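# Load three cart bottles upright into fridge, close door

## Task

Move all three bottles from the cart into the refrigerator so each stands upright there, then close the refrigerator door completely. A glass bottle dropping any real distance counts as failure, as does swinging the fridge door open or closed violently. At the end the robot must release everything and back away, and must not be toppled or left leaning; anything that stays in place only because the robot holds it does not count.

## Robot and tools

ROBOT. A Hello Robot Stretch 4, single arm: an omni-wheel base, a lift sliding up a mast, an arm that telescopes straight forward, a wrist with yaw, pitch and roll, and a two-finger gripper. It stands about 1.6 m tall; the base rim lies within 0.23 m of the base origin.

FRAMES. Base frame: origin on the floor under the base centre, x ahead, y to the left, z up. hand_pose (link pinch, the midpoint between the fingers 0.015 m back from the tips) is reported in this frame; with all wrist joints at zero its axes line up with the base frame, though the printed position may be slightly off. Odometry frame is the base frame where the scene began; base_odometry counts wheel turns only, so slipping looks like travel, and heading runs -3.142 to 3.142, left positive.

execute_actions. Argument actions: a list holding one action or nothing (empty just reports state and images). Optional cameras: a list from head_camera, head_left_camera, head_right_camera, wrist_camera, all; omitted, null or ["all"] gives every camera, [] gives none. An action may carry base, joints, or both, plus optional pace and contact_limits; or it may be {"end_of_arm": "enable_torque"} by itself, which re-powers any wrist or gripper motor that shut off, holding it where it is. All motions in one action start together.
- base: exactly one relative move from the current spot. translate_m: metres straight ahead (negative backs up), -2 to 2. strafe_m: metres sideways, left positive, -2 to 2. rotate_rad: turn in place, counter-clockwise (left) positive, -3.2 to 3.2.
- joints: absolute targets by name, any subset. lift_m 0 to 1.2 m; arm_m 0 to 0.55 m extension; wrist_yaw_rad -1.134 to 4.276 (0 forward, positive left, 3.14 stowed; past 3.4 the arm may block it); wrist_pitch_rad -1.117 to 4.259 (0 level, 1.57 pointing down); wrist_roll_rad -1.117 to 4.259 (0 fingers level, positive clockwise viewed from behind); gripper_m 0 to 0.08, the finger gap in metres. Done tolerances: lift and arm ±0.004, yaw and roll ±0.02, pitch ±0.05, gripper ±0.002. Joint targets outside range are clipped and the result notes it; any other bad value or unknown key rejects the whole call with no motion. Joints or base omitted from an action may still be driving at earlier targets.
- pace: "slow", "default", "fast" or "max"; base speed up to 0.1/0.3/0.4/0.6 m/s and turning 1/2/3/4 rad/s, reduced when lift_m is above 0.2 (to 0.3 m/s and 1 rad/s at full height).
- contact_limits: only arm_m, 0 (gentlest) to 0.75 (firmest), default 0.5; the arm stops when it pushes harder.
No action runs beyond 15 s. Example: {"base": {"translate_m": 0.3}, "joints": {"gripper_m": 0.05}, "pace": "fast"}. To unfold at scene start, send lift_m 0.4 with wrist_yaw_rad 0 together.

wait: seconds 0 to 10; commands nothing and returns state and images. zoom_image: camera plus region [x0, y0, x1, y1] in pixels of that camera's most recent full image, top-left origin, at most 504 by 504. read_manual: returns only licence text. finished_scene: scene = number of the current scene; ends it permanently and reports success, so call it only once bottles are in, door shut, gripper open and robot backed off.

CAMERAS. head_camera (420x560) sits atop the mast looking forward and down; turn the base to aim it. head_left_camera and head_right_camera are fisheyes (420x672) looking more steeply down, showing base and arm. wrist_camera (616x392) looks along the fingers, tips near the bottom of the picture.

RESULTS. base_status and joint_status: "done"; "off_target" (resting short, maybe still pushing); "contact_stop_at_<key>" (hit something, that part goes slack, a slack lift can sag under load, slack wheels can drift); "limit_stop_at_<name>"; "time_out"; "torque_fault". After a stop the old target is dropped, and any stop makes later calls in the same reply be skipped. on_its_own lists things not commanded this call; there "held at" means the target held. lidar_m: 12 ranges from the base origin, 30-degree sectors, first straight ahead then counter-clockwise (4th left, 7th behind, 10th right); "-" means nothing seen or closer than 0.25 m; glass and thin legs may be missed. wrist_depth_mm: 7x7 grid of median depths in mm (100 to 2000), clear objects omitted. turned_by_wheels vs turned_by_imu differing over ~0.1 rad suggests a collision or slip. base_tilt in degrees, forward and right positive. motor_effort: percent of maximum, positive toward higher joint values, bracket = peak in last action; wheel motors positive turn the base right.

GRIPPER. Grip by commanding a gap smaller than the bottle; the fingers then only aim slightly past the contact point until you send a wider value. "off_target" after closing means something is held; "done" usually means empty. A gripper effort staying beyond about 50 from zero shuts the motor off and the bottle may fall; a level gripper carrying over roughly 2.7 kg, or the gripper being pressed against things, faults the wrist. Recover with enable_torque.

AVOID. Dropping glass bottles from any height; yanking or slamming the fridge door; hard pushes (use low arm contact limits near the fridge). "limit_stop_at_own_body" may occur with pitch below -0.2 combined with roll below -0.4 or above 4. Turning or driving with over 1 kg held and arm_m above 0.2 can tip the robot, especially fast; a tilt over 6 degrees gives "limit_stop_at_tilt" and the lift, arm and wheels go slack. The simulation keeps running while you think, and loose objects can occasionally get nudged.

Each tool is called after "Call:" as name(argument=value, ...), one argument or row to a line, values as JSON.

## Session

Call:
execute_actions(
  actions=[],
)

Scene clock: 0.00 s.
base_odometry: x=+0.000 y=+0.000 heading=+0.000 (m, m, rad; odometry frame)
turned_by_wheels: +0.000 (rad since the last result)
turned_by_imu: +0.000 (rad since the last result)
base_tilt: forward=-0.1 right=+0.1 (deg)
lidar_m: 2.07 1.22 2.29 1.77 0.70 0.68 0.79 1.42 1.42 1.62 1.06 1.23
base_status: not commanded
joint_positions: lift_m=+0.273 arm_m=-0.001 wrist_yaw_rad=+3.190 wrist_pitch_rad=-0.011 wrist_roll_rad=+0.014 gripper_m=+0.040
joint_status: not commanded
motor_effort: lift_m=+20 arm_m=-1 wrist_yaw_rad=+1 wrist_pitch_rad=-7 wrist_roll_rad=-2 gripper_m=+0 wheel_0=+0 wheel_1=-1 wheel_2=+1 (%)
hand_pose: x=-0.0466 y=+0.0769 z=+0.4539 quat_wxyz=(-0.024, +0.005, +0.007, +1.000) (m; base frame)
wrist_depth_mm: - 128 132 1098 1008 946 891 / - 109 132 1430 1537 1336 1229 / - 116 136 - 1708 1430 1229 / 136 134 224 - 1756 1430 1255 / 228 1499 1808 - 1708 1430 1255 / 225 1397 1308 1464 1537 1397 1229 / 224 - 134 1060 103 1098 1078
pictures: head_camera, head_left_camera, head_right_camera, wrist_camera
Images, in order (width x height): head_camera 420x560, head_left_camera 420x672, head_right_camera 420x672, wrist_camera 616x392.

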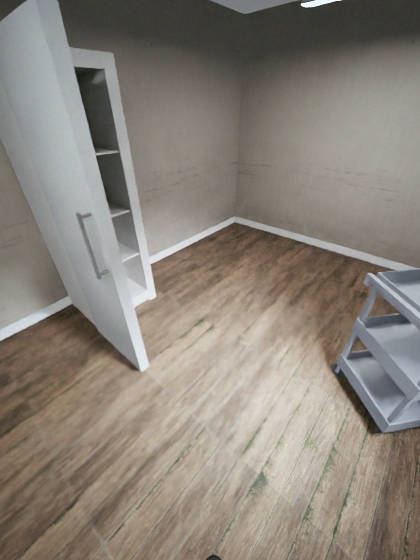

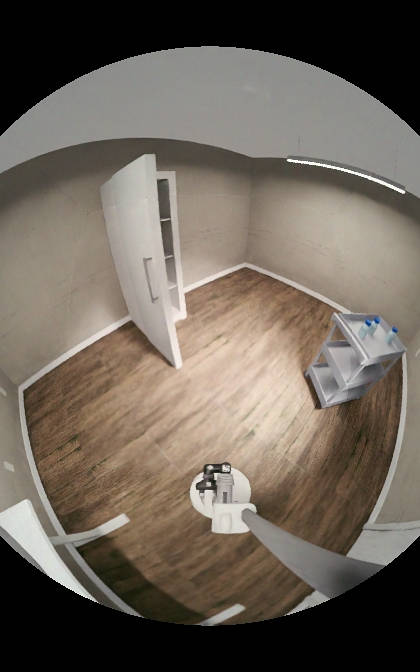

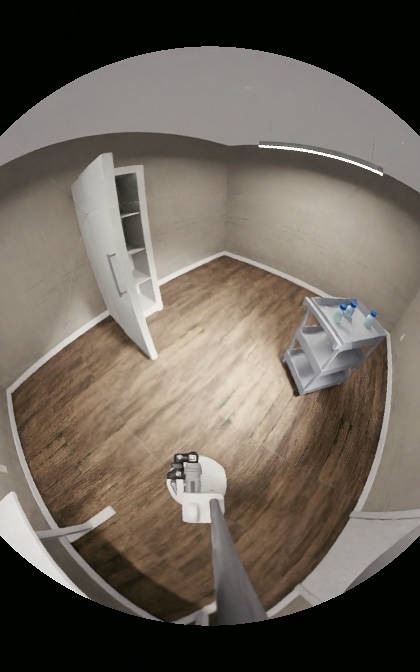

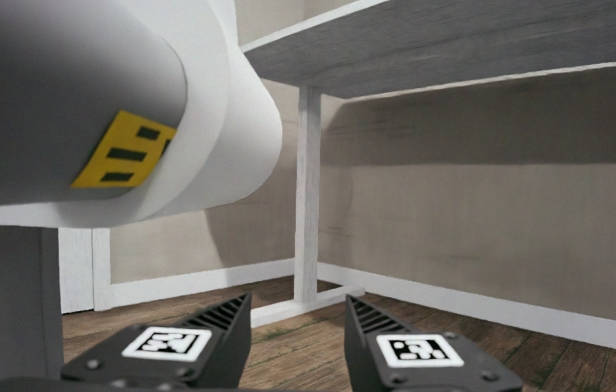

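Call:
execute_actions(
  actions=[
    {"base":{"translate_m":1.0},"joints":{"lift_m":0.8,"wrist_yaw_rad":0,"gripper_m":0.08}},
  ],
  cameras=[],
)

Call:
execute_actions(
  actions=[
    {"base":{"rotate_rad":-1.6}},
  ],
)

Scene clock: 16.40 s.
base_odometry: x=+1.000 y=+0.000 heading=+0.000 (m, m, rad; odometry frame)
turned_by_wheels: +0.000 (rad since the last result)
turned_by_imu: -0.001 (rad since the last result)
base_tilt: forward=+0.1 right=+0.2 (deg)
lidar_m: 1.95 1.06 0.44 0.53 2.22 1.50 2.44 2.12 0.89 0.79 2.51 2.51
base_status: done
joint_positions: lift_m=+0.800 arm_m=-0.001 wrist_yaw_rad=+0.000 wrist_pitch_rad=-0.011 wrist_roll_rad=+0.014 gripper_m=+0.080
joint_status: all done
motor_effort: lift_m=+22(23) arm_m=+0(1) wrist_yaw_rad=+0(5) wrist_pitch_rad=-7(6) wrist_roll_rad=-1(2) gripper_m=+1(1) wheel_0=+1(4) wheel_1=+0(8) wheel_2=+2(8) (%)
hand_pose: x=+0.3827 y=-0.0874 z=+0.9803 quat_wxyz=(+1.000, +0.007, -0.005, +0.000) (m; base frame)
wrist_depth_mm: 1255 1464 1708 - - - 1863 / 1281 1464 1808 - - - 1863 / 1255 1464 1756 - - - 1863 / 1281 1464 1756 - - - 1863 / 1308 1499 1808 - - - 1863 / 1255 1430 1808 - - - 1863 / - - 1808 - 153 - -
pictures: none
No camera images: the call's "cameras" was empty. Leave "cameras" out to get every camera's image.

Scene clock: 18.47 s.
base_odometry: x=+1.000 y=+0.000 heading=-1.600 (m, m, rad; odometry frame)
turned_by_wheels: -1.600 (rad since the last result)
turned_by_imu: -1.629 (rad since the last result)
base_tilt: forward=+0.1 right=+0.2 (deg)
lidar_m: 0.79 2.53 2.51 2.01 1.04 0.43 0.48 2.26 1.46 1.61 2.13 0.90
base_status: done
joint_positions: lift_m=+0.800 arm_m=-0.001 wrist_yaw_rad=+0.000 wrist_pitch_rad=-0.011 wrist_roll_rad=+0.014 gripper_m=+0.080
joint_status: not commanded
motor_effort: lift_m=+22(22) arm_m=-1(1) wrist_yaw_rad=+2(0) wrist_pitch_rad=-7(7) wrist_roll_rad=-2(2) gripper_m=+3(2) wheel_0=+0(7) wheel_1=-1(8) wheel_2=+0(8) (%)
hand_pose: x=+0.3827 y=-0.0874 z=+0.9803 quat_wxyz=(+1.000, +0.007, -0.005, +0.000) (m; base frame)
wrist_depth_mm: - - - - - 1756 1537 / - - - - - 1708 1537 / - - - - - 1756 1537 / - - - - - 1756 1537 / - - 1160 1138 1863 1708 1537 / - - 647 676 647 1661 1576 / - - 1138 1205 153 - -
pictures: head_camera, head_left_camera, head_right_camera, wrist_camera
Images, in order (width x height): head_camera 420x560, head_left_camera 420x672, head_right_camera 420x672, wrist_camera 616x392.

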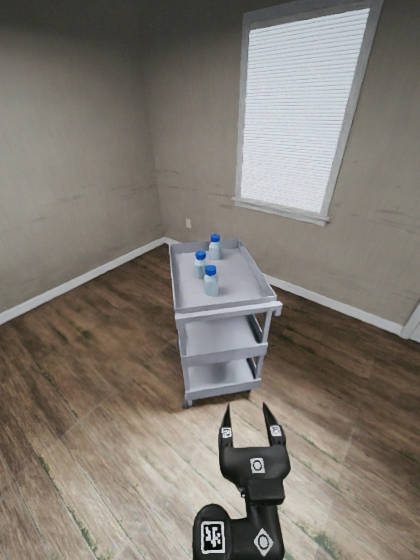

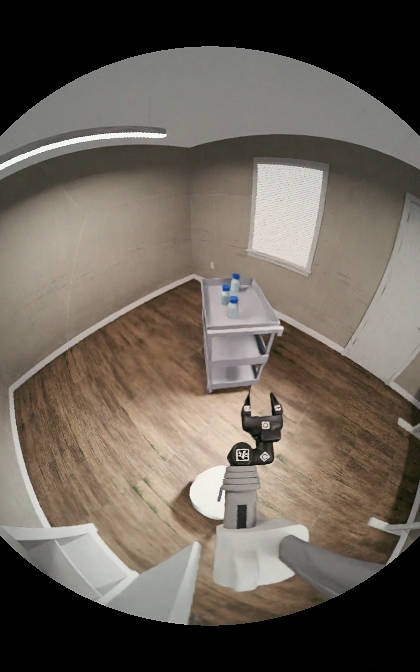

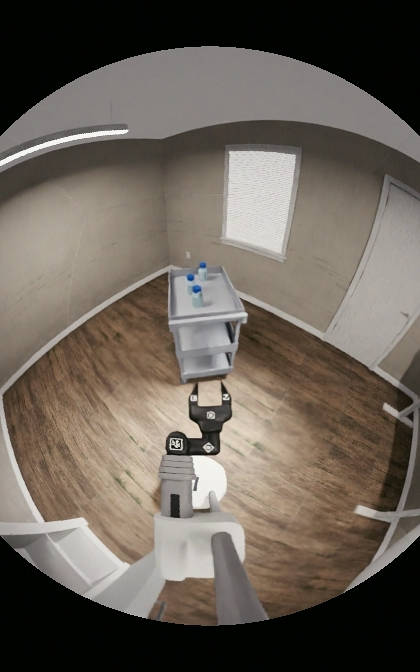

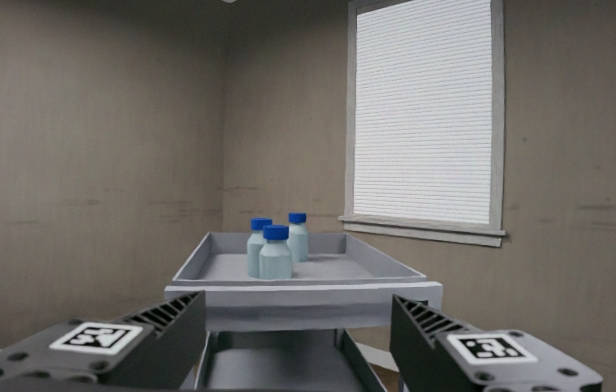

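Call:
execute_actions(
  actions=[
    {"base":{"strafe_m":0.075},"joints":{"wrist_pitch_rad":0.3,"lift_m":0.83}},
  ],
  cameras=[],
)

Call:
execute_actions(
  actions=[
    {"base":{"translate_m":0.5}},
  ],
  cameras=["head_camera","wrist_camera"],
)

Scene clock: 31.13 s.
base_odometry: x=+1.075 y=-0.002 heading=-1.600 (m, m, rad; odometry frame)
turned_by_wheels: +0.000 (rad since the last result)
turned_by_imu: +0.001 (rad since the last result)
base_tilt: forward=+0.0 right=+0.3 (deg)
lidar_m: 0.80 2.47 2.44 1.92 1.01 0.53 0.44 2.29 1.55 1.69 2.16 0.89
base_status: done
joint_positions: lift_m=+0.830 arm_m=-0.001 wrist_yaw_rad=+0.000 wrist_pitch_rad=+0.302 wrist_roll_rad=+0.014 gripper_m=+0.080
joint_status: all done
motor_effort: lift_m=+23(23) arm_m=-1(1) wrist_yaw_rad=+0(1) wrist_pitch_rad=-5(6) wrist_roll_rad=-1(2) gripper_m=+2(3) wheel_0=+0(8) wheel_1=-2(7) wheel_2=+0(0) (%)
hand_pose: x=+0.3731 y=-0.0874 z=+0.9447 quat_wxyz=(+0.989, +0.007, +0.150, -0.001) (m; base frame)
wrist_depth_mm: 1921 - - - 1983 1661 1464 / 1921 - - - - 1708 1537 / - - - 931 1060 1756 1576 / - - 1281 676 699 1756 1576 / - - 1863 1182 1182 1921 1661 / 1576 1576 904 917 798 1661 1661 / - - 946 1098 153 - -
pictures: none
No camera images: the call's "cameras" was empty. Leave "cameras" out to get every camera's image.

Scene clock: 34.30 s.
base_odometry: x=+1.061 y=-0.502 heading=-1.600 (m, m, rad; odometry frame)
turned_by_wheels: +0.000 (rad since the last result)
turned_by_imu: -0.001 (rad since the last result)
base_tilt: forward=+0.0 right=+0.1 (deg)
lidar_m: 0.28 2.15 2.12 2.34 1.96 1.27 0.96 2.62 1.83 2.00 0.55 0.38
base_status: done
joint_positions: lift_m=+0.830 arm_m=-0.001 wrist_yaw_rad=+0.000 wrist_pitch_rad=+0.302 wrist_roll_rad=+0.014 gripper_m=+0.080
joint_status: not commanded
motor_effort: lift_m=+22(23) arm_m=-1(1) wrist_yaw_rad=+1(1) wrist_pitch_rad=-5(6) wrist_roll_rad=-1(1) gripper_m=+0(4) wheel_0=+0(6) wheel_1=-1(5) wheel_2=+2(11) (%)
hand_pose: x=+0.3731 y=-0.0874 z=+0.9447 quat_wxyz=(+0.989, +0.007, +0.150, -0.001) (m; base frame)
wrist_depth_mm: 1618 1863 - 1808 1537 1336 1182 / 1661 1921 - 1863 1618 1366 1229 / 1708 - - 759 1618 1397 1255 / 1756 - 691 336 723 640 1281 / 1808 488 508 330 521 492 424 / 1537 293 382 345 387 404 387 / - - 324 334 153 - -
pictures: head_camera, wrist_camera
Images, in order (width x height): head_camera 420x560, wrist_camera 616x392.

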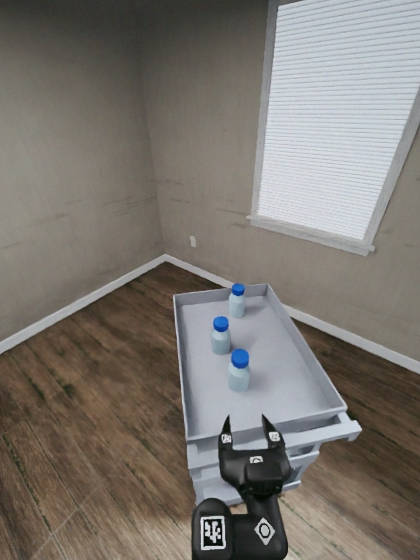

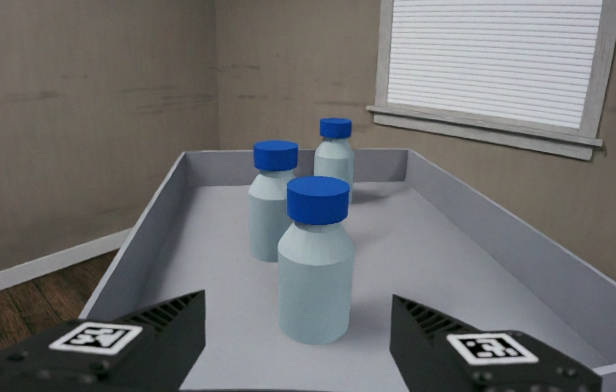

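Call:
execute_actions(
  actions=[
    {"joints":{"arm_m":0.09}},
  ],
  cameras=[],
)

Call:
execute_actions(
  actions=[
    {"joints":{"lift_m":0.765}},
  ],
  cameras=["head_camera","wrist_camera"],
)

Scene clock: 45.60 s.
base_odometry: x=+1.061 y=-0.502 heading=-1.600 (m, m, rad; odometry frame)
turned_by_wheels: +0.000 (rad since the last result)
turned_by_imu: +0.001 (rad since the last result)
base_tilt: forward=-0.2 right=+0.1 (deg)
lidar_m: 0.32 2.15 2.14 2.40 1.98 1.28 0.96 2.63 1.80 2.02 0.52 0.35
base_status: not commanded
joint_positions: lift_m=+0.830 arm_m=+0.089 wrist_yaw_rad=+0.000 wrist_pitch_rad=+0.302 wrist_roll_rad=+0.014 gripper_m=+0.080
joint_status: all done
motor_effort: lift_m=+22(22) arm_m=+7(5) wrist_yaw_rad=+0(2) wrist_pitch_rad=-6(6) wrist_roll_rad=-1(2) gripper_m=+4(2) wheel_0=+0(0) wheel_1=+0(0) wheel_2=+2(2) (%)
hand_pose: x=+0.4629 y=-0.0874 z=+0.9447 quat_wxyz=(+0.989, +0.007, +0.151, -0.001) (m; base frame)
wrist_depth_mm: 1576 1808 - 1756 1464 1255 1138 / 1618 1863 - 1808 1537 1336 1160 / 1661 - - 1863 1576 1366 1205 / 1708 1921 654 559 676 1336 1255 / 1756 477 480 236 517 480 410 / 1537 314 384 244 370 402 382 / - - 322 250 153 - -
pictures: none
No camera images: the call's "cameras" was empty. Leave "cameras" out to get every camera's image.

Scene clock: 46.80 s.
base_odometry: x=+1.061 y=-0.502 heading=-1.600 (m, m, rad; odometry frame)
turned_by_wheels: +0.000 (rad since the last result)
turned_by_imu: +0.000 (rad since the last result)
base_tilt: forward=-0.1 right=+0.1 (deg)
lidar_m: 0.31 2.14 2.14 2.40 1.97 1.33 0.95 2.64 1.83 2.04 0.55 0.39
base_status: not commanded
joint_positions: lift_m=+0.765 arm_m=+0.089 wrist_yaw_rad=+0.000 wrist_pitch_rad=+0.302 wrist_roll_rad=+0.014 gripper_m=+0.080
joint_status: all done
motor_effort: lift_m=+16(19) arm_m=+6(6) wrist_yaw_rad=+1(1) wrist_pitch_rad=-6(6) wrist_roll_rad=-2(2) gripper_m=+4(4) wheel_0=+0(0) wheel_1=+0(0) wheel_2=+2(2) (%)
hand_pose: x=+0.4629 y=-0.0874 z=+0.8802 quat_wxyz=(+0.989, +0.007, +0.151, -0.001) (m; base frame)
wrist_depth_mm: 1576 1863 - 1756 1464 1308 1138 / 1661 1921 - 1756 1499 1308 1182 / 1661 1863 640 222 691 1281 1205 / 1708 449 484 223 539 477 407 / 271 353 377 221 366 389 370 / 235 286 283 235 274 298 296 / - - 240 243 153 - -
pictures: head_camera, wrist_camera
Images, in order (width x height): head_camera 420x560, wrist_camera 616x392.

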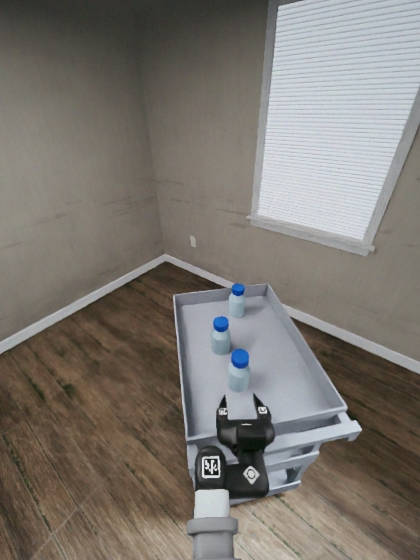

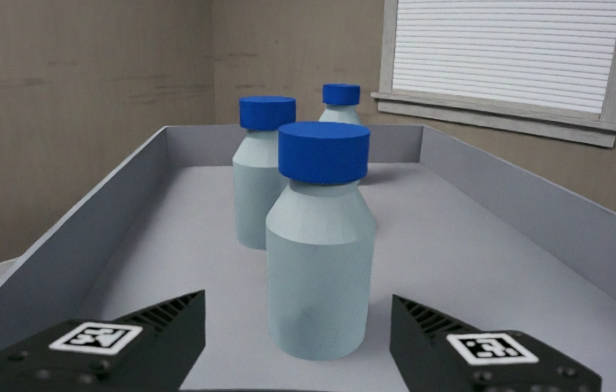

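Shift right 1.3 cm.

Call:
execute_actions(
  actions=[
    {"base":{"strafe_m":-0.013},"pace":"slow"},
  ],
  cameras=[],
)

Call:
execute_actions(
  actions=[
    {"joints":{"arm_m":0.21},"pace":"slow"},
  ],
  cameras=["wrist_camera"],
)

Call:
execute_actions(
  actions=[
    {"joints":{"gripper_m":0.04}},
  ],
  cameras=["head_camera","wrist_camera"],
)

Call:
execute_actions(
  actions=[
    {"joints":{"lift_m":0.86}},
  ],
  cameras=["wrist_camera"],
)

Scene clock: 57.47 s.
base_odometry: x=+1.048 y=-0.502 heading=-1.600 (m, m, rad; odometry frame)
turned_by_wheels: +0.000 (rad since the last result)
turned_by_imu: +0.001 (rad since the last result)
base_tilt: forward=-0.1 right=+0.2 (deg)
lidar_m: 0.30 2.16 2.12 2.40 1.97 1.28 0.93 2.62 1.80 1.98 0.54 0.40
base_status: done
joint_positions: lift_m=+0.765 arm_m=+0.089 wrist_yaw_rad=+0.000 wrist_pitch_rad=+0.302 wrist_roll_rad=+0.014 gripper_m=+0.080
joint_status: not commanded
motor_effort: lift_m=+17(16) arm_m=+6(6) wrist_yaw_rad=+2(0) wrist_pitch_rad=-6(5) wrist_roll_rad=-1(1) gripper_m=+3(2) wheel_0=+0(5) wheel_1=-1(7) wheel_2=+0(1) (%)
hand_pose: x=+0.4629 y=-0.0874 z=+0.8802 quat_wxyz=(+0.989, +0.007, +0.151, -0.001) (m; base frame)
wrist_depth_mm: 1618 1808 - 1756 1464 1255 1118 / 1618 1921 - 1756 1537 1281 1160 / 1708 1863 634 215 691 1281 1205 / 1661 452 455 222 539 469 389 / 278 368 377 222 387 389 359 / 257 286 282 235 286 298 297 / - - 239 242 153 - -
pictures: none
No camera images: the call's "cameras" was empty. Leave "cameras" out to get every camera's image.

Scene clock: 59.97 s.
base_odometry: x=+1.048 y=-0.502 heading=-1.600 (m, m, rad; odometry frame)
turned_by_wheels: +0.000 (rad since the last result)
turned_by_imu: +0.001 (rad since the last result)
base_tilt: forward=+0.2 right=+0.3 (deg)
lidar_m: 0.28 2.17 2.13 2.40 1.99 1.27 0.95 2.62 1.79 2.00 0.55 0.35
base_status: not commanded
joint_positions: lift_m=+0.765 arm_m=+0.209 wrist_yaw_rad=+0.000 wrist_pitch_rad=+0.302 wrist_roll_rad=+0.014 gripper_m=+0.080
joint_status: all done
motor_effort: lift_m=+16(16) arm_m=+6(6) wrist_yaw_rad=+1(2) wrist_pitch_rad=-6(5) wrist_roll_rad=-2(2) gripper_m=+1(1) wheel_0=+0(0) wheel_1=-1(1) wheel_2=+0(0) (%)
hand_pose: x=+0.5828 y=-0.0874 z=+0.8802 quat_wxyz=(+0.989, +0.007, +0.151, -0.001) (m; base frame)
wrist_depth_mm: 1537 1756 - 1661 1336 1182 1042 / 1576 1808 - 1708 1397 1205 1098 / 1618 1808 242 455 580 1255 1138 / 364 477 129 120 500 455 759 / 309 370 254 - 364 387 349 / 281 285 132 108 155 298 296 / - - 116 109 120 - -
pictures: wrist_camera
Images, in order (width x height): wrist_camera 616x392.

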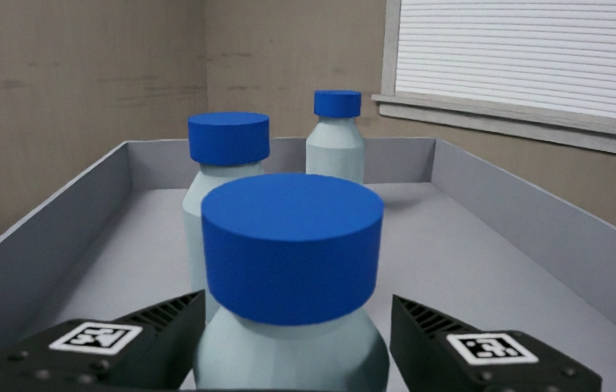

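Scene clock: 60.87 s.
base_odometry: x=+1.048 y=-0.502 heading=-1.600 (m, m, rad; odometry frame)
turned_by_wheels: +0.000 (rad since the last result)
turned_by_imu: +0.000 (rad since the last result)
base_tilt: forward=+0.0 right=+0.2 (deg)
lidar_m: 0.31 2.16 2.14 2.40 1.98 1.28 0.93 2.61 1.80 2.03 0.56 0.35
base_status: not commanded
joint_positions: lift_m=+0.765 arm_m=+0.209 wrist_yaw_rad=+0.001 wrist_pitch_rad=+0.302 wrist_roll_rad=+0.014 gripper_m=+0.068
joint_status: gripper_m off_target (ended at +0.068, target +0.040)
on_its_own: gripper_m is held at +0.064, not at your +0.040, by its contact guard: the fingers met something
motor_effort: lift_m=+16(16) arm_m=+6(6) wrist_yaw_rad=-2(1) wrist_pitch_rad=-6(6) wrist_roll_rad=-2(2) gripper_m=-40(40) wheel_0=+0(0) wheel_1=-1(1) wheel_2=+0(0) (%)
hand_pose: x=+0.5829 y=-0.0873 z=+0.8802 quat_wxyz=(+0.989, +0.007, +0.151, -0.001) (m; base frame)
wrist_depth_mm: 1537 1756 - 1618 1366 1182 1060 / 1576 1808 - 1756 1430 1229 1098 / 1618 1808 242 442 574 1229 1118 / 364 477 248 119 496 455 750 / 309 370 256 - 364 384 351 / 272 287 129 108 147 297 294 / - - 115 109 116 - -
pictures: head_camera, wrist_camera
Images, in order (width x height): head_camera 420x560, wrist_camera 616x392.

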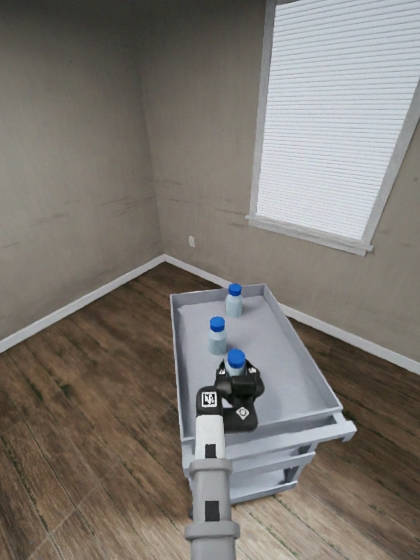

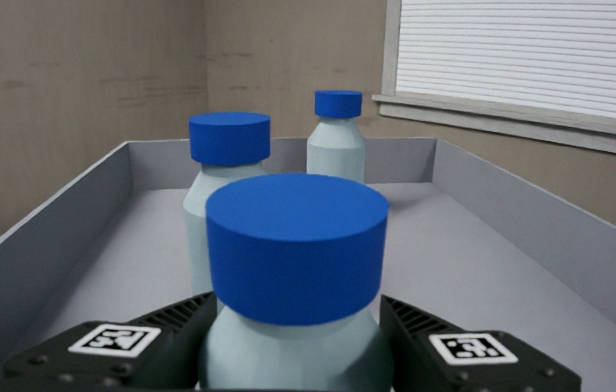

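Scene clock: 62.27 s.
base_odometry: x=+1.048 y=-0.502 heading=-1.600 (m, m, rad; odometry frame)
turned_by_wheels: +0.000 (rad since the last result)
turned_by_imu: +0.000 (rad since the last result)
base_tilt: forward=-0.2 right=+0.3 (deg)
lidar_m: 0.31 2.16 2.13 2.40 1.98 1.26 0.94 2.61 1.80 2.03 0.54 0.35
base_status: not commanded
joint_positions: lift_m=+0.860 arm_m=+0.209 wrist_yaw_rad=+0.000 wrist_pitch_rad=+0.305 wrist_roll_rad=+0.014 gripper_m=+0.068
joint_status: all done
on_its_own: gripper_m is held at +0.064, not at your +0.040, by its contact guard: the fingers met something
motor_effort: lift_m=+24(25) arm_m=+6(6) wrist_yaw_rad=+1(2) wrist_pitch_rad=-13(14) wrist_roll_rad=-2(2) gripper_m=-32(36) wheel_0=+0(0) wheel_1=-1(1) wheel_2=+0(0) (%)
hand_pose: x=+0.5827 y=-0.0874 z=+0.9740 quat_wxyz=(+0.988, +0.007, +0.152, -0.001) (m; base frame)
wrist_depth_mm: 1537 1756 - 1661 1366 1160 1060 / 1576 1808 - 1708 1430 1229 1098 / 1618 1983 - 1756 1464 1255 1138 / 1661 1921 554 120 609 1281 1160 / 1708 521 389 - 539 517 1205 / 1430 410 129 108 147 424 366 / - - 115 109 116 - -
pictures: wrist_camera
Images, in order (width x height): wrist_camera 616x392.

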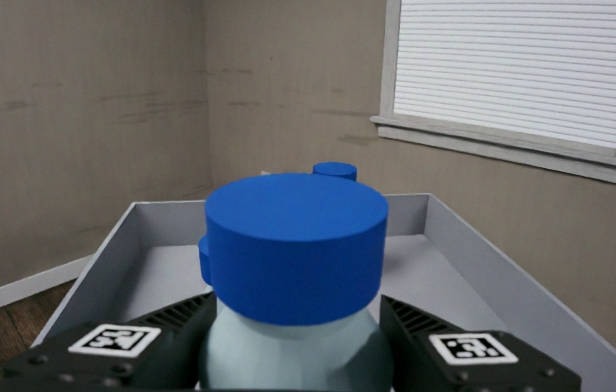

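Head straight toward the fridge (heading ~1.05).

Call:
execute_actions(
  actions=[
    {"joints":{"arm_m":0}},
  ],
  cameras=[],
)

Call:
execute_actions(
  actions=[
    {"base":{"rotate_rad":2.65},"pace":"slow"},
  ],
  cameras=[],
)

Call:
execute_actions(
  actions=[
    {"base":{"translate_m":0.5}},
  ],
  cameras=["head_camera","wrist_camera"],
)

Scene clock: 75.63 s.
base_odometry: x=+1.048 y=-0.502 heading=-1.600 (m, m, rad; odometry frame)
turned_by_wheels: +0.000 (rad since the last result)
turned_by_imu: +0.001 (rad since the last result)
base_tilt: forward=-0.2 right=+0.2 (deg)
lidar_m: 0.30 2.18 2.14 2.38 1.97 1.29 0.93 2.61 1.80 1.99 0.55 0.34
base_status: not commanded
joint_positions: lift_m=+0.860 arm_m=+0.001 wrist_yaw_rad=+0.000 wrist_pitch_rad=+0.305 wrist_roll_rad=+0.014 gripper_m=+0.068
joint_status: all done
on_its_own: gripper_m is held at +0.064, not at your +0.040, by its contact guard: the fingers met something
motor_effort: lift_m=+24(24) arm_m=-6(7) wrist_yaw_rad=+2(0) wrist_pitch_rad=-14(14) wrist_roll_rad=-2(2) gripper_m=-37(38) wheel_0=+0(0) wheel_1=-1(1) wheel_2=+0(0) (%)
hand_pose: x=+0.3749 y=-0.0875 z=+0.9740 quat_wxyz=(+0.988, +0.007, +0.152, -0.001) (m; base frame)
wrist_depth_mm: 1618 1863 - 1756 1537 1308 1182 / 1618 - - 1863 1618 1366 1229 / 1756 - - 1863 1661 1397 1255 / 1808 - 459 120 707 1430 1308 / 1808 544 521 - 544 517 1336 / 1618 373 129 108 147 445 389 / - - 115 109 116 - -
pictures: none
No camera images: the call's "cameras" was empty. Leave "cameras" out to get every camera's image.

Scene clock: 79.57 s.
base_odometry: x=+1.048 y=-0.502 heading=+1.050 (m, m, rad; odometry frame)
turned_by_wheels: +2.649 (rad since the last result)
turned_by_imu: +2.699 (rad since the last result)
base_tilt: forward=+0.0 right=+0.3 (deg)
lidar_m: 1.12 0.93 2.60 1.81 2.05 0.49 0.37 0.30 2.15 2.14 2.37 1.96
base_status: done
joint_positions: lift_m=+0.860 arm_m=+0.001 wrist_yaw_rad=+0.000 wrist_pitch_rad=+0.305 wrist_roll_rad=+0.014 gripper_m=+0.068
joint_status: not commanded
on_its_own: gripper_m is held at +0.064, not at your +0.040, by its contact guard: the fingers met something
motor_effort: lift_m=+25(24) arm_m=-7(6) wrist_yaw_rad=+0(0) wrist_pitch_rad=-13(13) wrist_roll_rad=-2(3) gripper_m=-37(36) wheel_0=-1(4) wheel_1=-3(1) wheel_2=-3(4) (%)
hand_pose: x=+0.3749 y=-0.0874 z=+0.9740 quat_wxyz=(+0.988, +0.007, +0.152, -0.001) (m; base frame)
wrist_depth_mm: 609 778 1138 1464 1464 1430 1366 / 609 798 1182 1499 1464 1499 1430 / 647 831 1229 1618 1618 1576 1499 / 691 854 1025 119 1661 1618 1576 / 1808 878 1098 - 1756 1756 1661 / 1537 788 129 108 147 1661 1661 / - - 115 109 116 - -
pictures: none
No camera images: the call's "cameras" was empty. Leave "cameras" out to get every camera's image.

Scene clock: 82.70 s.
base_odometry: x=+1.296 y=-0.068 heading=+1.050 (m, m, rad; odometry frame)
turned_by_wheels: +0.000 (rad since the last result)
turned_by_imu: -0.001 (rad since the last result)
base_tilt: forward=+0.0 right=+0.0 (deg)
lidar_m: 0.92 0.49 0.54 1.77 1.92 2.26 0.79 0.79 2.26 2.25 1.79 0.91
base_status: done
joint_positions: lift_m=+0.860 arm_m=+0.001 wrist_yaw_rad=+0.000 wrist_pitch_rad=+0.305 wrist_roll_rad=+0.014 gripper_m=+0.068
joint_status: not commanded
on_its_own: gripper_m is held at +0.064, not at your +0.040, by its contact guard: the fingers met something
motor_effort: lift_m=+24(24) arm_m=-6(7) wrist_yaw_rad=+1(1) wrist_pitch_rad=-14(13) wrist_roll_rad=-3(1) gripper_m=-36(37) wheel_0=+0(5) wheel_1=-1(6) wheel_2=+2(12) (%)
hand_pose: x=+0.3748 y=-0.0874 z=+0.9740 quat_wxyz=(+0.988, +0.007, +0.152, -0.001) (m; base frame)
wrist_depth_mm: 488 627 854 1025 976 991 991 / 492 647 878 1060 1008 1042 1025 / 504 668 809 960 741 1098 1078 / 512 683 759 120 676 1160 1138 / 521 691 820 - 699 1229 1182 / 521 627 129 108 147 1308 1229 / - - 115 109 116 - -
pictures: head_camera, wrist_camera
Images, in order (width x height): head_camera 420x560, wrist_camera 616x392.

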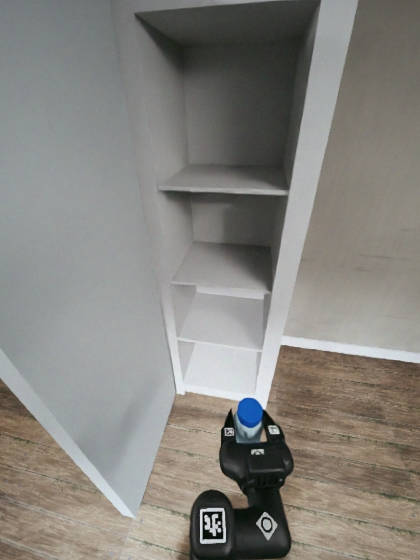

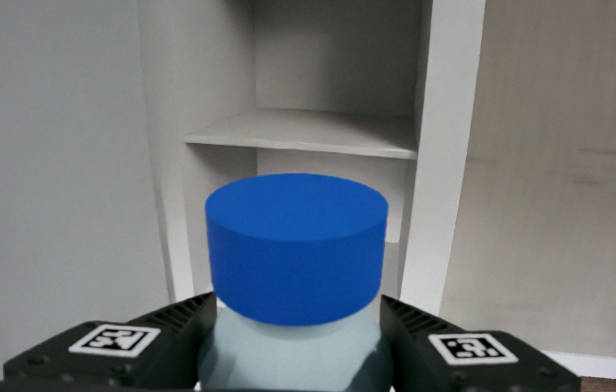

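Call:
execute_actions(
  actions=[
    {"base":{"translate_m":0.3},"joints":{"lift_m":0.94}},
  ],
  cameras=[],
)

Call:
execute_actions(
  actions=[
    {"joints":{"arm_m":0.5}},
  ],
  cameras=[],
)

Call:
execute_actions(
  actions=[
    {"joints":{"lift_m":0.885},"pace":"slow"},
  ],
  cameras=["head_camera","wrist_camera"],
)

Scene clock: 95.73 s.
base_odometry: x=+1.446 y=+0.192 heading=+1.050 (m, m, rad; odometry frame)
turned_by_wheels: +0.000 (rad since the last result)
turned_by_imu: +0.000 (rad since the last result)
base_tilt: forward=+0.0 right=+0.2 (deg)
lidar_m: 0.62 0.39 0.32 0.33 1.88 2.56 1.07 1.31 2.33 2.33 1.40 0.64
base_status: done
joint_positions: lift_m=+0.940 arm_m=+0.001 wrist_yaw_rad=+0.000 wrist_pitch_rad=+0.305 wrist_roll_rad=+0.014 gripper_m=+0.068
joint_status: all done
on_its_own: gripper_m is held at +0.064, not at your +0.040, by its contact guard: the fingers met something
motor_effort: lift_m=+24(27) arm_m=-6(6) wrist_yaw_rad=-1(1) wrist_pitch_rad=-14(13) wrist_roll_rad=-3(2) gripper_m=-36(36) wheel_0=+1(4) wheel_1=+1(9) wheel_2=+2(8) (%)
hand_pose: x=+0.3748 y=-0.0874 z=+1.0540 quat_wxyz=(+0.988, +0.007, +0.152, -0.001) (m; base frame)
wrist_depth_mm: 399 477 723 750 715 488 300 / 418 492 741 788 750 473 312 / 439 504 768 820 788 455 327 / 462 517 574 119 683 427 343 / 449 500 484 - 466 402 359 / 452 525 129 108 147 394 661 / - - 115 109 116 - -
pictures: none
No camera images: the call's "cameras" was empty. Leave "cameras" out to get every camera's image.

Scene clock: 98.27 s.
base_odometry: x=+1.446 y=+0.192 heading=+1.050 (m, m, rad; odometry frame)
turned_by_wheels: +0.000 (rad since the last result)
turned_by_imu: +0.001 (rad since the last result)
base_tilt: forward=-0.1 right=+0.1 (deg)
lidar_m: 0.62 0.40 0.31 0.34 1.87 2.56 1.08 1.25 2.33 2.33 1.37 0.62
base_status: not commanded
joint_positions: lift_m=+0.940 arm_m=+0.499 wrist_yaw_rad=+0.000 wrist_pitch_rad=+0.305 wrist_roll_rad=+0.014 gripper_m=+0.068
joint_status: all done
on_its_own: gripper_m is held at +0.064, not at your +0.040, by its contact guard: the fingers met something
motor_effort: lift_m=+24(24) arm_m=+6(3) wrist_yaw_rad=+0(2) wrist_pitch_rad=-14(13) wrist_roll_rad=-2(2) gripper_m=-35(36) wheel_0=+1(1) wheel_1=+1(1) wheel_2=+2(2) (%)
hand_pose: x=+0.8727 y=-0.0874 z=+1.0540 quat_wxyz=(+0.988, +0.007, +0.152, -0.001) (m; base frame)
wrist_depth_mm: 254 319 310 296 282 267 258 / 255 332 324 310 294 281 268 / 262 345 343 325 309 293 282 / 266 355 345 119 319 307 296 / 271 364 389 - 334 325 310 / 272 332 129 108 147 338 325 / - - 115 109 116 - -
pictures: none
No camera images: the call's "cameras" was empty. Leave "cameras" out to get every camera's image.

Scene clock: 99.60 s.
base_odometry: x=+1.446 y=+0.192 heading=+1.050 (m, m, rad; odometry frame)
turned_by_wheels: +0.000 (rad since the last result)
turned_by_imu: +0.000 (rad since the last result)
base_tilt: forward=-0.1 right=+0.3 (deg)
lidar_m: 0.61 0.40 0.32 0.33 1.87 2.59 1.05 1.28 2.32 2.34 1.41 0.59
base_status: not commanded
joint_positions: lift_m=+0.885 arm_m=+0.499 wrist_yaw_rad=+0.000 wrist_pitch_rad=+0.301 wrist_roll_rad=+0.014 gripper_m=+0.068
joint_status: all done
on_its_own: gripper_m is held at +0.064, not at your +0.040, by its contact guard: the fingers met something
motor_effort: lift_m=+14(24) arm_m=+6(6) wrist_yaw_rad=+2(2) wrist_pitch_rad=-2(13) wrist_roll_rad=-2(2) gripper_m=-34(36) wheel_0=+1(1) wheel_1=+1(1) wheel_2=+2(2) (%)
hand_pose: x=+0.8729 y=-0.0875 z=+1.0006 quat_wxyz=(+0.989, +0.007, +0.150, -0.001) (m; base frame)
wrist_depth_mm: 255 319 310 297 282 268 259 / 255 334 327 309 294 281 270 / 262 345 343 325 309 293 282 / 267 353 345 119 319 306 296 / 271 342 355 - 334 322 309 / 262 287 126 108 147 300 296 / - - 115 109 116 - -
pictures: head_camera, wrist_camera
Images, in order (width x height): head_camera 420x560, wrist_camera 616x392.

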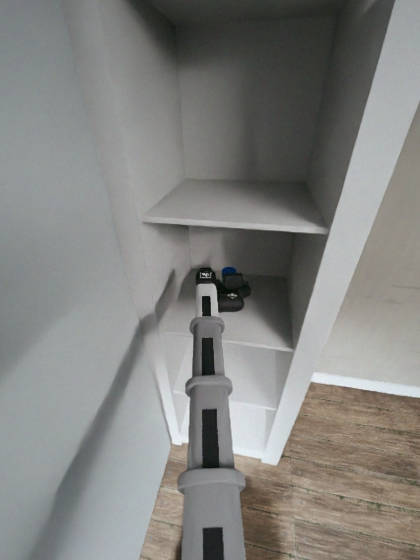

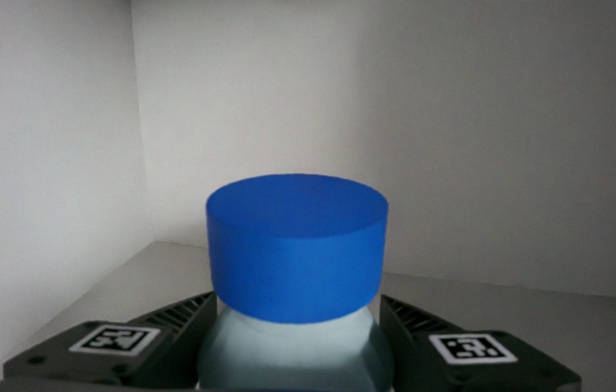

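Call:
execute_actions(
  actions=[
    {"joints":{"gripper_m":0.08}},
  ],
  cameras=[],
)

Call:
execute_actions(
  actions=[
    {"base":{"translate_m":-0.8},"joints":{"arm_m":0}},
  ],
  cameras=["wrist_camera"],
)

Call:
execute_actions(
  actions=[
    {"base":{"rotate_rad":-2.585}},
  ],
  cameras=[],
)

Call:
execute_actions(
  actions=[
    {"joints":{"arm_m":0.2,"lift_m":0.765}},
  ],
  cameras=["wrist_camera"],
)

Scene clock: 107.37 s.
base_odometry: x=+1.446 y=+0.192 heading=+1.050 (m, m, rad; odometry frame)
turned_by_wheels: +0.000 (rad since the last result)
turned_by_imu: +0.001 (rad since the last result)
base_tilt: forward=+0.0 right=+0.4 (deg)
lidar_m: 0.60 0.42 0.33 0.30 1.88 2.57 1.07 1.30 2.33 2.30 1.40 0.62
base_status: not commanded
joint_positions: lift_m=+0.885 arm_m=+0.499 wrist_yaw_rad=+0.000 wrist_pitch_rad=+0.302 wrist_roll_rad=+0.014 gripper_m=+0.080
joint_status: all done
motor_effort: lift_m=+16(16) arm_m=+6(6) wrist_yaw_rad=+2(2) wrist_pitch_rad=-5(6) wrist_roll_rad=-3(2) gripper_m=+3(30) wheel_0=+1(1) wheel_1=+1(1) wheel_2=+2(1) (%)
hand_pose: x=+0.8728 y=-0.0875 z=+1.0002 quat_wxyz=(+0.989, +0.007, +0.150, -0.001) (m; base frame)
wrist_depth_mm: 255 319 310 297 281 268 259 / 255 332 325 310 294 279 268 / 260 347 343 325 309 291 281 / 266 353 135 115 319 307 294 / 271 342 353 - 334 322 309 / 262 283 132 108 154 294 291 / - - 116 108 119 - -
pictures: none
No camera images: the call's "cameras" was empty. Leave "cameras" out to get every camera's image.

Scene clock: 111.50 s.
base_odometry: x=+1.048 y=-0.502 heading=+1.050 (m, m, rad; odometry frame)
turned_by_wheels: +0.000 (rad since the last result)
turned_by_imu: +0.003 (rad since the last result)
base_tilt: forward=+0.0 right=+0.2 (deg)
lidar_m: 1.17 0.94 2.59 1.82 2.06 0.52 0.37 0.32 2.16 2.16 2.35 1.96
base_status: done
joint_positions: lift_m=+0.885 arm_m=+0.001 wrist_yaw_rad=+0.000 wrist_pitch_rad=+0.303 wrist_roll_rad=+0.014 gripper_m=+0.080
joint_status: all done
motor_effort: lift_m=+16(16) arm_m=-6(5) wrist_yaw_rad=+2(1) wrist_pitch_rad=-7(7) wrist_roll_rad=-2(3) gripper_m=+1(1) wheel_0=+0(5) wheel_1=-1(5) wheel_2=-1(7) (%)
hand_pose: x=+0.3750 y=-0.0874 z=+1.0001 quat_wxyz=(+0.989, +0.007, +0.151, -0.001) (m; base frame)
wrist_depth_mm: 615 778 1138 1464 1430 1430 1397 / 609 798 1182 1499 1499 1499 1430 / 654 820 1229 1618 1576 1576 1499 / 691 842 1281 1618 1708 1618 1537 / 732 854 1336 1756 1756 1708 1618 / 1537 750 1397 1576 1336 1756 1708 / - - 1366 1397 153 - -
pictures: wrist_camera
Images, in order (width x height): wrist_camera 616x392.

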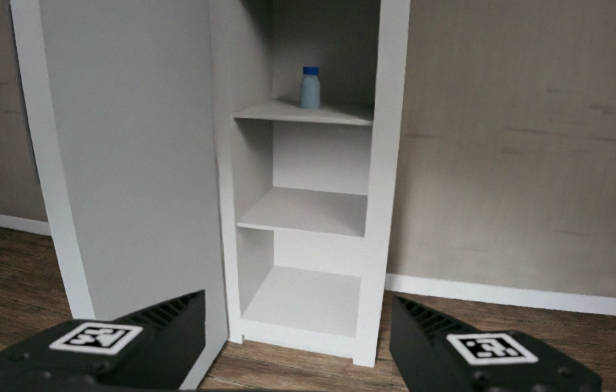

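Scene clock: 114.10 s.
base_odometry: x=+1.048 y=-0.502 heading=-1.535 (m, m, rad; odometry frame)
turned_by_wheels: -2.585 (rad since the last result)
turned_by_imu: -2.632 (rad since the last result)
base_tilt: forward=-0.1 right=+0.1 (deg)
lidar_m: 0.32 2.13 2.14 2.33 1.47 1.11 0.95 1.80 1.82 2.08 0.47 0.36
base_status: done
joint_positions: lift_m=+0.885 arm_m=+0.001 wrist_yaw_rad=+0.000 wrist_pitch_rad=+0.303 wrist_roll_rad=+0.014 gripper_m=+0.080
joint_status: not commanded
motor_effort: lift_m=+17(17) arm_m=-6(6) wrist_yaw_rad=+0(0) wrist_pitch_rad=-7(6) wrist_roll_rad=-3(2) gripper_m=+2(2) wheel_0=+0(7) wheel_1=+1(10) wheel_2=+2(7) (%)
hand_pose: x=+0.3750 y=-0.0874 z=+1.0001 quat_wxyz=(+0.989, +0.007, +0.151, -0.001) (m; base frame)
wrist_depth_mm: 1576 1808 - 1921 1576 1366 1205 / 1618 1921 - - 1661 1397 1229 / 1661 - - - 1756 1430 1281 / 1756 - 778 759 778 1464 1308 / 1808 - 591 492 634 585 1366 / 1618 436 469 496 473 492 433 / - - 397 404 153 - -
pictures: none
No camera images: the call's "cameras" was empty. Leave "cameras" out to get every camera's image.

Scene clock: 115.80 s.
base_odometry: x=+1.048 y=-0.502 heading=-1.535 (m, m, rad; odometry frame)
turned_by_wheels: +0.000 (rad since the last result)
turned_by_imu: +0.000 (rad since the last result)
base_tilt: forward=-0.1 right=+0.1 (deg)
lidar_m: 0.30 2.16 2.15 2.34 1.40 1.10 0.93 1.83 1.81 2.09 0.48 0.32
base_status: not commanded
joint_positions: lift_m=+0.765 arm_m=+0.199 wrist_yaw_rad=+0.000 wrist_pitch_rad=+0.303 wrist_roll_rad=+0.014 gripper_m=+0.080
joint_status: all done
motor_effort: lift_m=+16(17) arm_m=+6(5) wrist_yaw_rad=-1(1) wrist_pitch_rad=-6(6) wrist_roll_rad=-2(2) gripper_m=+2(2) wheel_0=+0(0) wheel_1=+1(1) wheel_2=+1(2) (%)
hand_pose: x=+0.5728 y=-0.0874 z=+0.8801 quat_wxyz=(+0.989, +0.007, +0.151, -0.001) (m; base frame)
wrist_depth_mm: 1499 1708 - 1756 1464 1255 1078 / 1537 1756 - 1863 1464 1255 1138 / 1576 1756 544 249 442 1229 1160 / 1618 402 517 254 459 500 413 / 255 334 375 263 384 384 377 / 216 279 282 273 286 297 294 / - - 239 246 153 - -
pictures: wrist_camera
Images, in order (width x height): wrist_camera 616x392.

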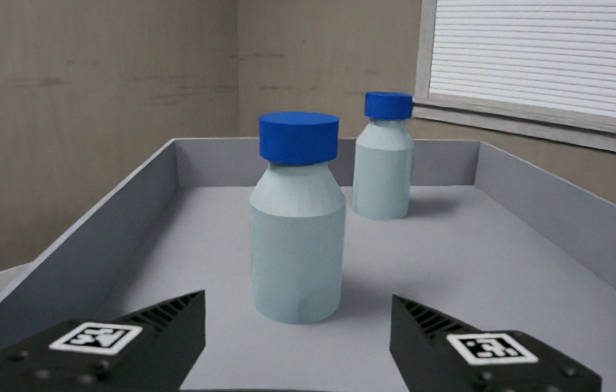

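Call:
execute_actions(
  actions=[
    {"base":{"rotate_rad":0.006},"joints":{"arm_m":0.355},"pace":"slow"},
  ],
  cameras=["wrist_camera"],
)

Call:
execute_actions(
  actions=[
    {"joints":{"gripper_m":0.04}},
  ],
  cameras=[],
)

Call:
execute_actions(
  actions=[
    {"joints":{"lift_m":0.94}},
  ],
  cameras=[],
)

Call:
execute_actions(
  actions=[
    {"joints":{"arm_m":0}},
  ],
  cameras=[],
)

Call:
execute_actions(
  actions=[
    {"base":{"rotate_rad":2.515},"pace":"slow"},
  ],
  cameras=[],
)

Call:
execute_actions(
  actions=[
    {"base":{"translate_m":0.8}},
  ],
  cameras=["head_camera","wrist_camera"],
)

Scene clock: 131.47 s.
base_odometry: x=+1.048 y=-0.502 heading=-1.529 (m, m, rad; odometry frame)
turned_by_wheels: +0.006 (rad since the last result)
turned_by_imu: +0.008 (rad since the last result)
base_tilt: forward=-0.1 right=+0.3 (deg)
lidar_m: 0.32 2.14 2.15 2.29 1.42 1.10 0.94 1.81 1.82 2.09 0.48 0.29
base_status: done
joint_positions: lift_m=+0.765 arm_m=+0.354 wrist_yaw_rad=+0.000 wrist_pitch_rad=+0.303 wrist_roll_rad=+0.014 gripper_m=+0.080
joint_status: all done
motor_effort: lift_m=+17(16) arm_m=+7(4) wrist_yaw_rad=+1(1) wrist_pitch_rad=-7(6) wrist_roll_rad=-2(2) gripper_m=+2(3) wheel_0=+0(2) wheel_1=+1(2) wheel_2=+1(2) (%)
hand_pose: x=+0.7278 y=-0.0874 z=+0.8801 quat_wxyz=(+0.989, +0.007, +0.151, -0.001) (m; base frame)
wrist_depth_mm: 1397 1576 1808 1661 1366 1118 1008 / 1464 1661 1983 1708 1397 1160 1042 / 1464 1708 - 1756 1464 1160 1078 / 1537 392 389 118 287 415 407 / 259 349 355 - 298 364 366 / 228 285 131 108 154 297 294 / - - 118 109 119 - -
pictures: wrist_camera
Images, in order (width x height): wrist_camera 616x392.

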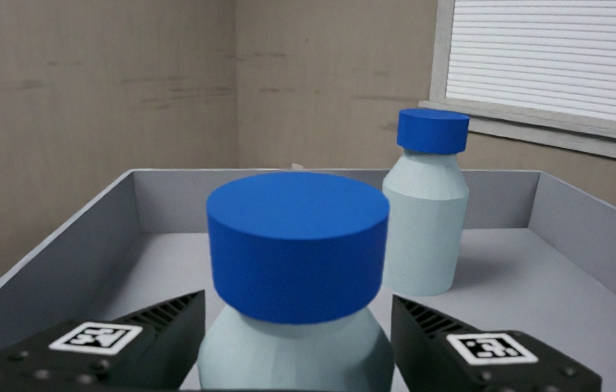

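Scene clock: 132.37 s.
base_odometry: x=+1.048 y=-0.502 heading=-1.529 (m, m, rad; odometry frame)
turned_by_wheels: +0.000 (rad since the last result)
turned_by_imu: +0.000 (rad since the last result)
base_tilt: forward=-0.1 right=+0.1 (deg)
lidar_m: 0.30 2.14 2.16 2.34 1.44 1.09 0.94 1.84 1.83 2.10 0.47 0.33
base_status: not commanded
joint_positions: lift_m=+0.765 arm_m=+0.354 wrist_yaw_rad=+0.000 wrist_pitch_rad=+0.303 wrist_roll_rad=+0.014 gripper_m=+0.068
joint_status: gripper_m off_target (ended at +0.068, target +0.040)
on_its_own: gripper_m is held at +0.064, not at your +0.040, by its contact guard: the fingers met something
motor_effort: lift_m=+16(16) arm_m=+7(7) wrist_yaw_rad=+2(1) wrist_pitch_rad=-8(6) wrist_roll_rad=-3(2) gripper_m=-38(35) wheel_0=+1(0) wheel_1=+1(2) wheel_2=+1(1) (%)
hand_pose: x=+0.7278 y=-0.0875 z=+0.8801 quat_wxyz=(+0.989, +0.007, +0.151, -0.001) (m; base frame)
wrist_depth_mm: 1430 1576 1863 1618 1336 1138 1008 / 1464 1661 1921 1708 1397 1182 1025 / 1499 1756 - 1756 1430 1160 1078 / 1537 389 389 118 289 418 404 / 259 351 353 - 298 364 366 / 238 286 129 108 147 296 294 / - - 115 108 116 - -
pictures: none
No camera images: the call's "cameras" was empty. Leave "cameras" out to get every camera's image.

Scene clock: 134.17 s.
base_odometry: x=+1.048 y=-0.502 heading=-1.529 (m, m, rad; odometry frame)
turned_by_wheels: +0.000 (rad since the last result)
turned_by_imu: +0.000 (rad since the last result)
base_tilt: forward=+0.0 right=+0.0 (deg)
lidar_m: 0.29 2.15 2.15 2.31 1.41 1.11 0.93 1.85 1.79 2.07 0.46 0.33
base_status: not commanded
joint_positions: lift_m=+0.940 arm_m=+0.354 wrist_yaw_rad=+0.000 wrist_pitch_rad=+0.306 wrist_roll_rad=+0.014 gripper_m=+0.068
joint_status: all done
on_its_own: gripper_m is held at +0.064, not at your +0.040, by its contact guard: the fingers met something
motor_effort: lift_m=+25(26) arm_m=+6(6) wrist_yaw_rad=+1(2) wrist_pitch_rad=-17(19) wrist_roll_rad=-2(2) gripper_m=-36(36) wheel_0=+0(1) wheel_1=+2(1) wheel_2=+1(1) (%)
hand_pose: x=+0.7276 y=-0.0875 z=+1.0537 quat_wxyz=(+0.988, +0.007, +0.153, -0.001) (m; base frame)
wrist_depth_mm: 1397 1618 1863 1661 1336 1160 1008 / 1430 1618 1921 1661 1397 1182 1025 / 1499 1708 - 1756 1430 1205 1078 / 1537 1756 - 118 1430 1255 1118 / 1576 1921 - - 1499 1308 1160 / 1618 1756 129 108 147 477 1182 / - - 115 109 116 - -
pictures: none
No camera images: the call's "cameras" was empty. Leave "cameras" out to get every camera's image.

Scene clock: 136.33 s.
base_odometry: x=+1.048 y=-0.502 heading=-1.529 (m, m, rad; odometry frame)
turned_by_wheels: +0.000 (rad since the last result)
turned_by_imu: +0.000 (rad since the last result)
base_tilt: forward=+0.0 right=+0.1 (deg)
lidar_m: 0.30 2.16 2.14 2.32 1.41 1.11 0.94 1.81 1.80 2.06 0.47 0.33
base_status: not commanded
joint_positions: lift_m=+0.940 arm_m=+0.001 wrist_yaw_rad=+0.000 wrist_pitch_rad=+0.306 wrist_roll_rad=+0.014 gripper_m=+0.068
joint_status: all done
on_its_own: gripper_m is held at +0.064, not at your +0.040, by its contact guard: the fingers met something
motor_effort: lift_m=+25(25) arm_m=-6(7) wrist_yaw_rad=+1(0) wrist_pitch_rad=-17(18) wrist_roll_rad=-2(3) gripper_m=-33(38) wheel_0=+0(0) wheel_1=+1(2) wheel_2=+1(1) (%)
hand_pose: x=+0.3748 y=-0.0875 z=+1.0536 quat_wxyz=(+0.988, +0.007, +0.153, -0.001) (m; base frame)
wrist_depth_mm: 1576 1808 - - 1618 1366 1205 / 1618 1863 - - 1661 1397 1255 / 1708 - - - 1756 1430 1281 / 1756 - - 118 820 1499 1336 / 1808 - 654 - 699 732 1336 / 1708 1708 129 108 147 549 1336 / - - 115 109 116 - -
pictures: none
No camera images: the call's "cameras" was empty. Leave "cameras" out to get every camera's image.

Scene clock: 140.13 s.
base_odometry: x=+1.048 y=-0.502 heading=+0.986 (m, m, rad; odometry frame)
turned_by_wheels: +2.515 (rad since the last result)
turned_by_imu: +2.561 (rad since the last result)
base_tilt: forward=+0.0 right=+0.2 (deg)
lidar_m: 1.29 0.95 2.60 1.82 2.03 1.80 0.39 0.29 2.18 2.13 2.37 1.98
base_status: done
joint_positions: lift_m=+0.940 arm_m=+0.001 wrist_yaw_rad=+0.000 wrist_pitch_rad=+0.306 wrist_roll_rad=+0.014 gripper_m=+0.068
joint_status: not commanded
on_its_own: gripper_m is held at +0.064, not at your +0.040, by its contact guard: the fingers met something
motor_effort: lift_m=+25(25) arm_m=-6(6) wrist_yaw_rad=+0(1) wrist_pitch_rad=-18(18) wrist_roll_rad=-2(2) gripper_m=-37(38) wheel_0=-1(6) wheel_1=-2(7) wheel_2=-3(5) (%)
hand_pose: x=+0.3748 y=-0.0874 z=+1.0536 quat_wxyz=(+0.988, +0.007, +0.153, -0.001) (m; base frame)
wrist_depth_mm: 676 891 1281 1499 1499 1464 1397 / 668 917 1308 1499 1576 1537 1464 / 691 931 1281 1576 1618 1576 1499 / 691 946 1205 118 1708 1661 1618 / 707 960 1229 - 1756 1756 1708 / 750 866 129 108 147 1808 1756 / - - 115 109 116 - -
pictures: none
No camera images: the call's "cameras" was empty. Leave "cameras" out to get every camera's image.

Scene clock: 144.27 s.
base_odometry: x=+1.489 y=+0.165 heading=+0.986 (m, m, rad; odometry frame)
turned_by_wheels: +0.000 (rad since the last result)
turned_by_imu: -0.002 (rad since the last result)
base_tilt: forward=+0.0 right=+0.3 (deg)
lidar_m: 0.61 0.51 0.39 0.38 1.87 2.59 1.05 1.22 2.29 2.28 1.47 0.60
base_status: done
joint_positions: lift_m=+0.940 arm_m=+0.001 wrist_yaw_rad=+0.000 wrist_pitch_rad=+0.306 wrist_roll_rad=+0.014 gripper_m=+0.068
joint_status: not commanded
on_its_own: gripper_m is held at +0.064, not at your +0.040, by its contact guard: the fingers met something
motor_effort: lift_m=+24(25) arm_m=-6(6) wrist_yaw_rad=+0(0) wrist_pitch_rad=-17(18) wrist_roll_rad=-3(2) gripper_m=-37(39) wheel_0=+0(5) wheel_1=+1(7) wheel_2=+1(10) (%)
hand_pose: x=+0.3748 y=-0.0874 z=+1.0537 quat_wxyz=(+0.988, +0.007, +0.153, -0.001) (m; base frame)
wrist_depth_mm: 477 627 759 732 699 312 768 / 477 640 798 768 634 327 798 / 488 661 820 809 554 347 831 / 496 609 574 118 368 368 878 / 492 530 469 - 387 931 931 / 517 621 129 108 147 991 976 / - - 115 109 116 - -
pictures: head_camera, wrist_camera
Images, in order (width x height): head_camera 420x560, wrist_camera 616x392.

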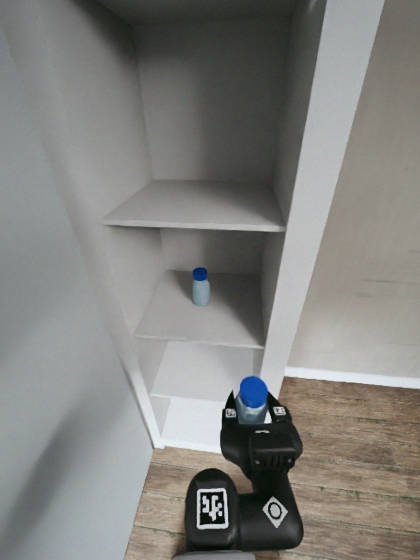

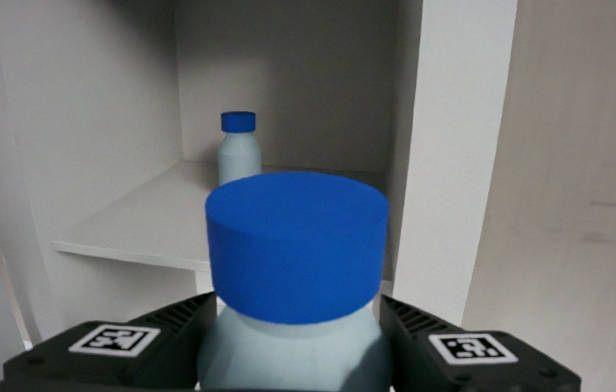

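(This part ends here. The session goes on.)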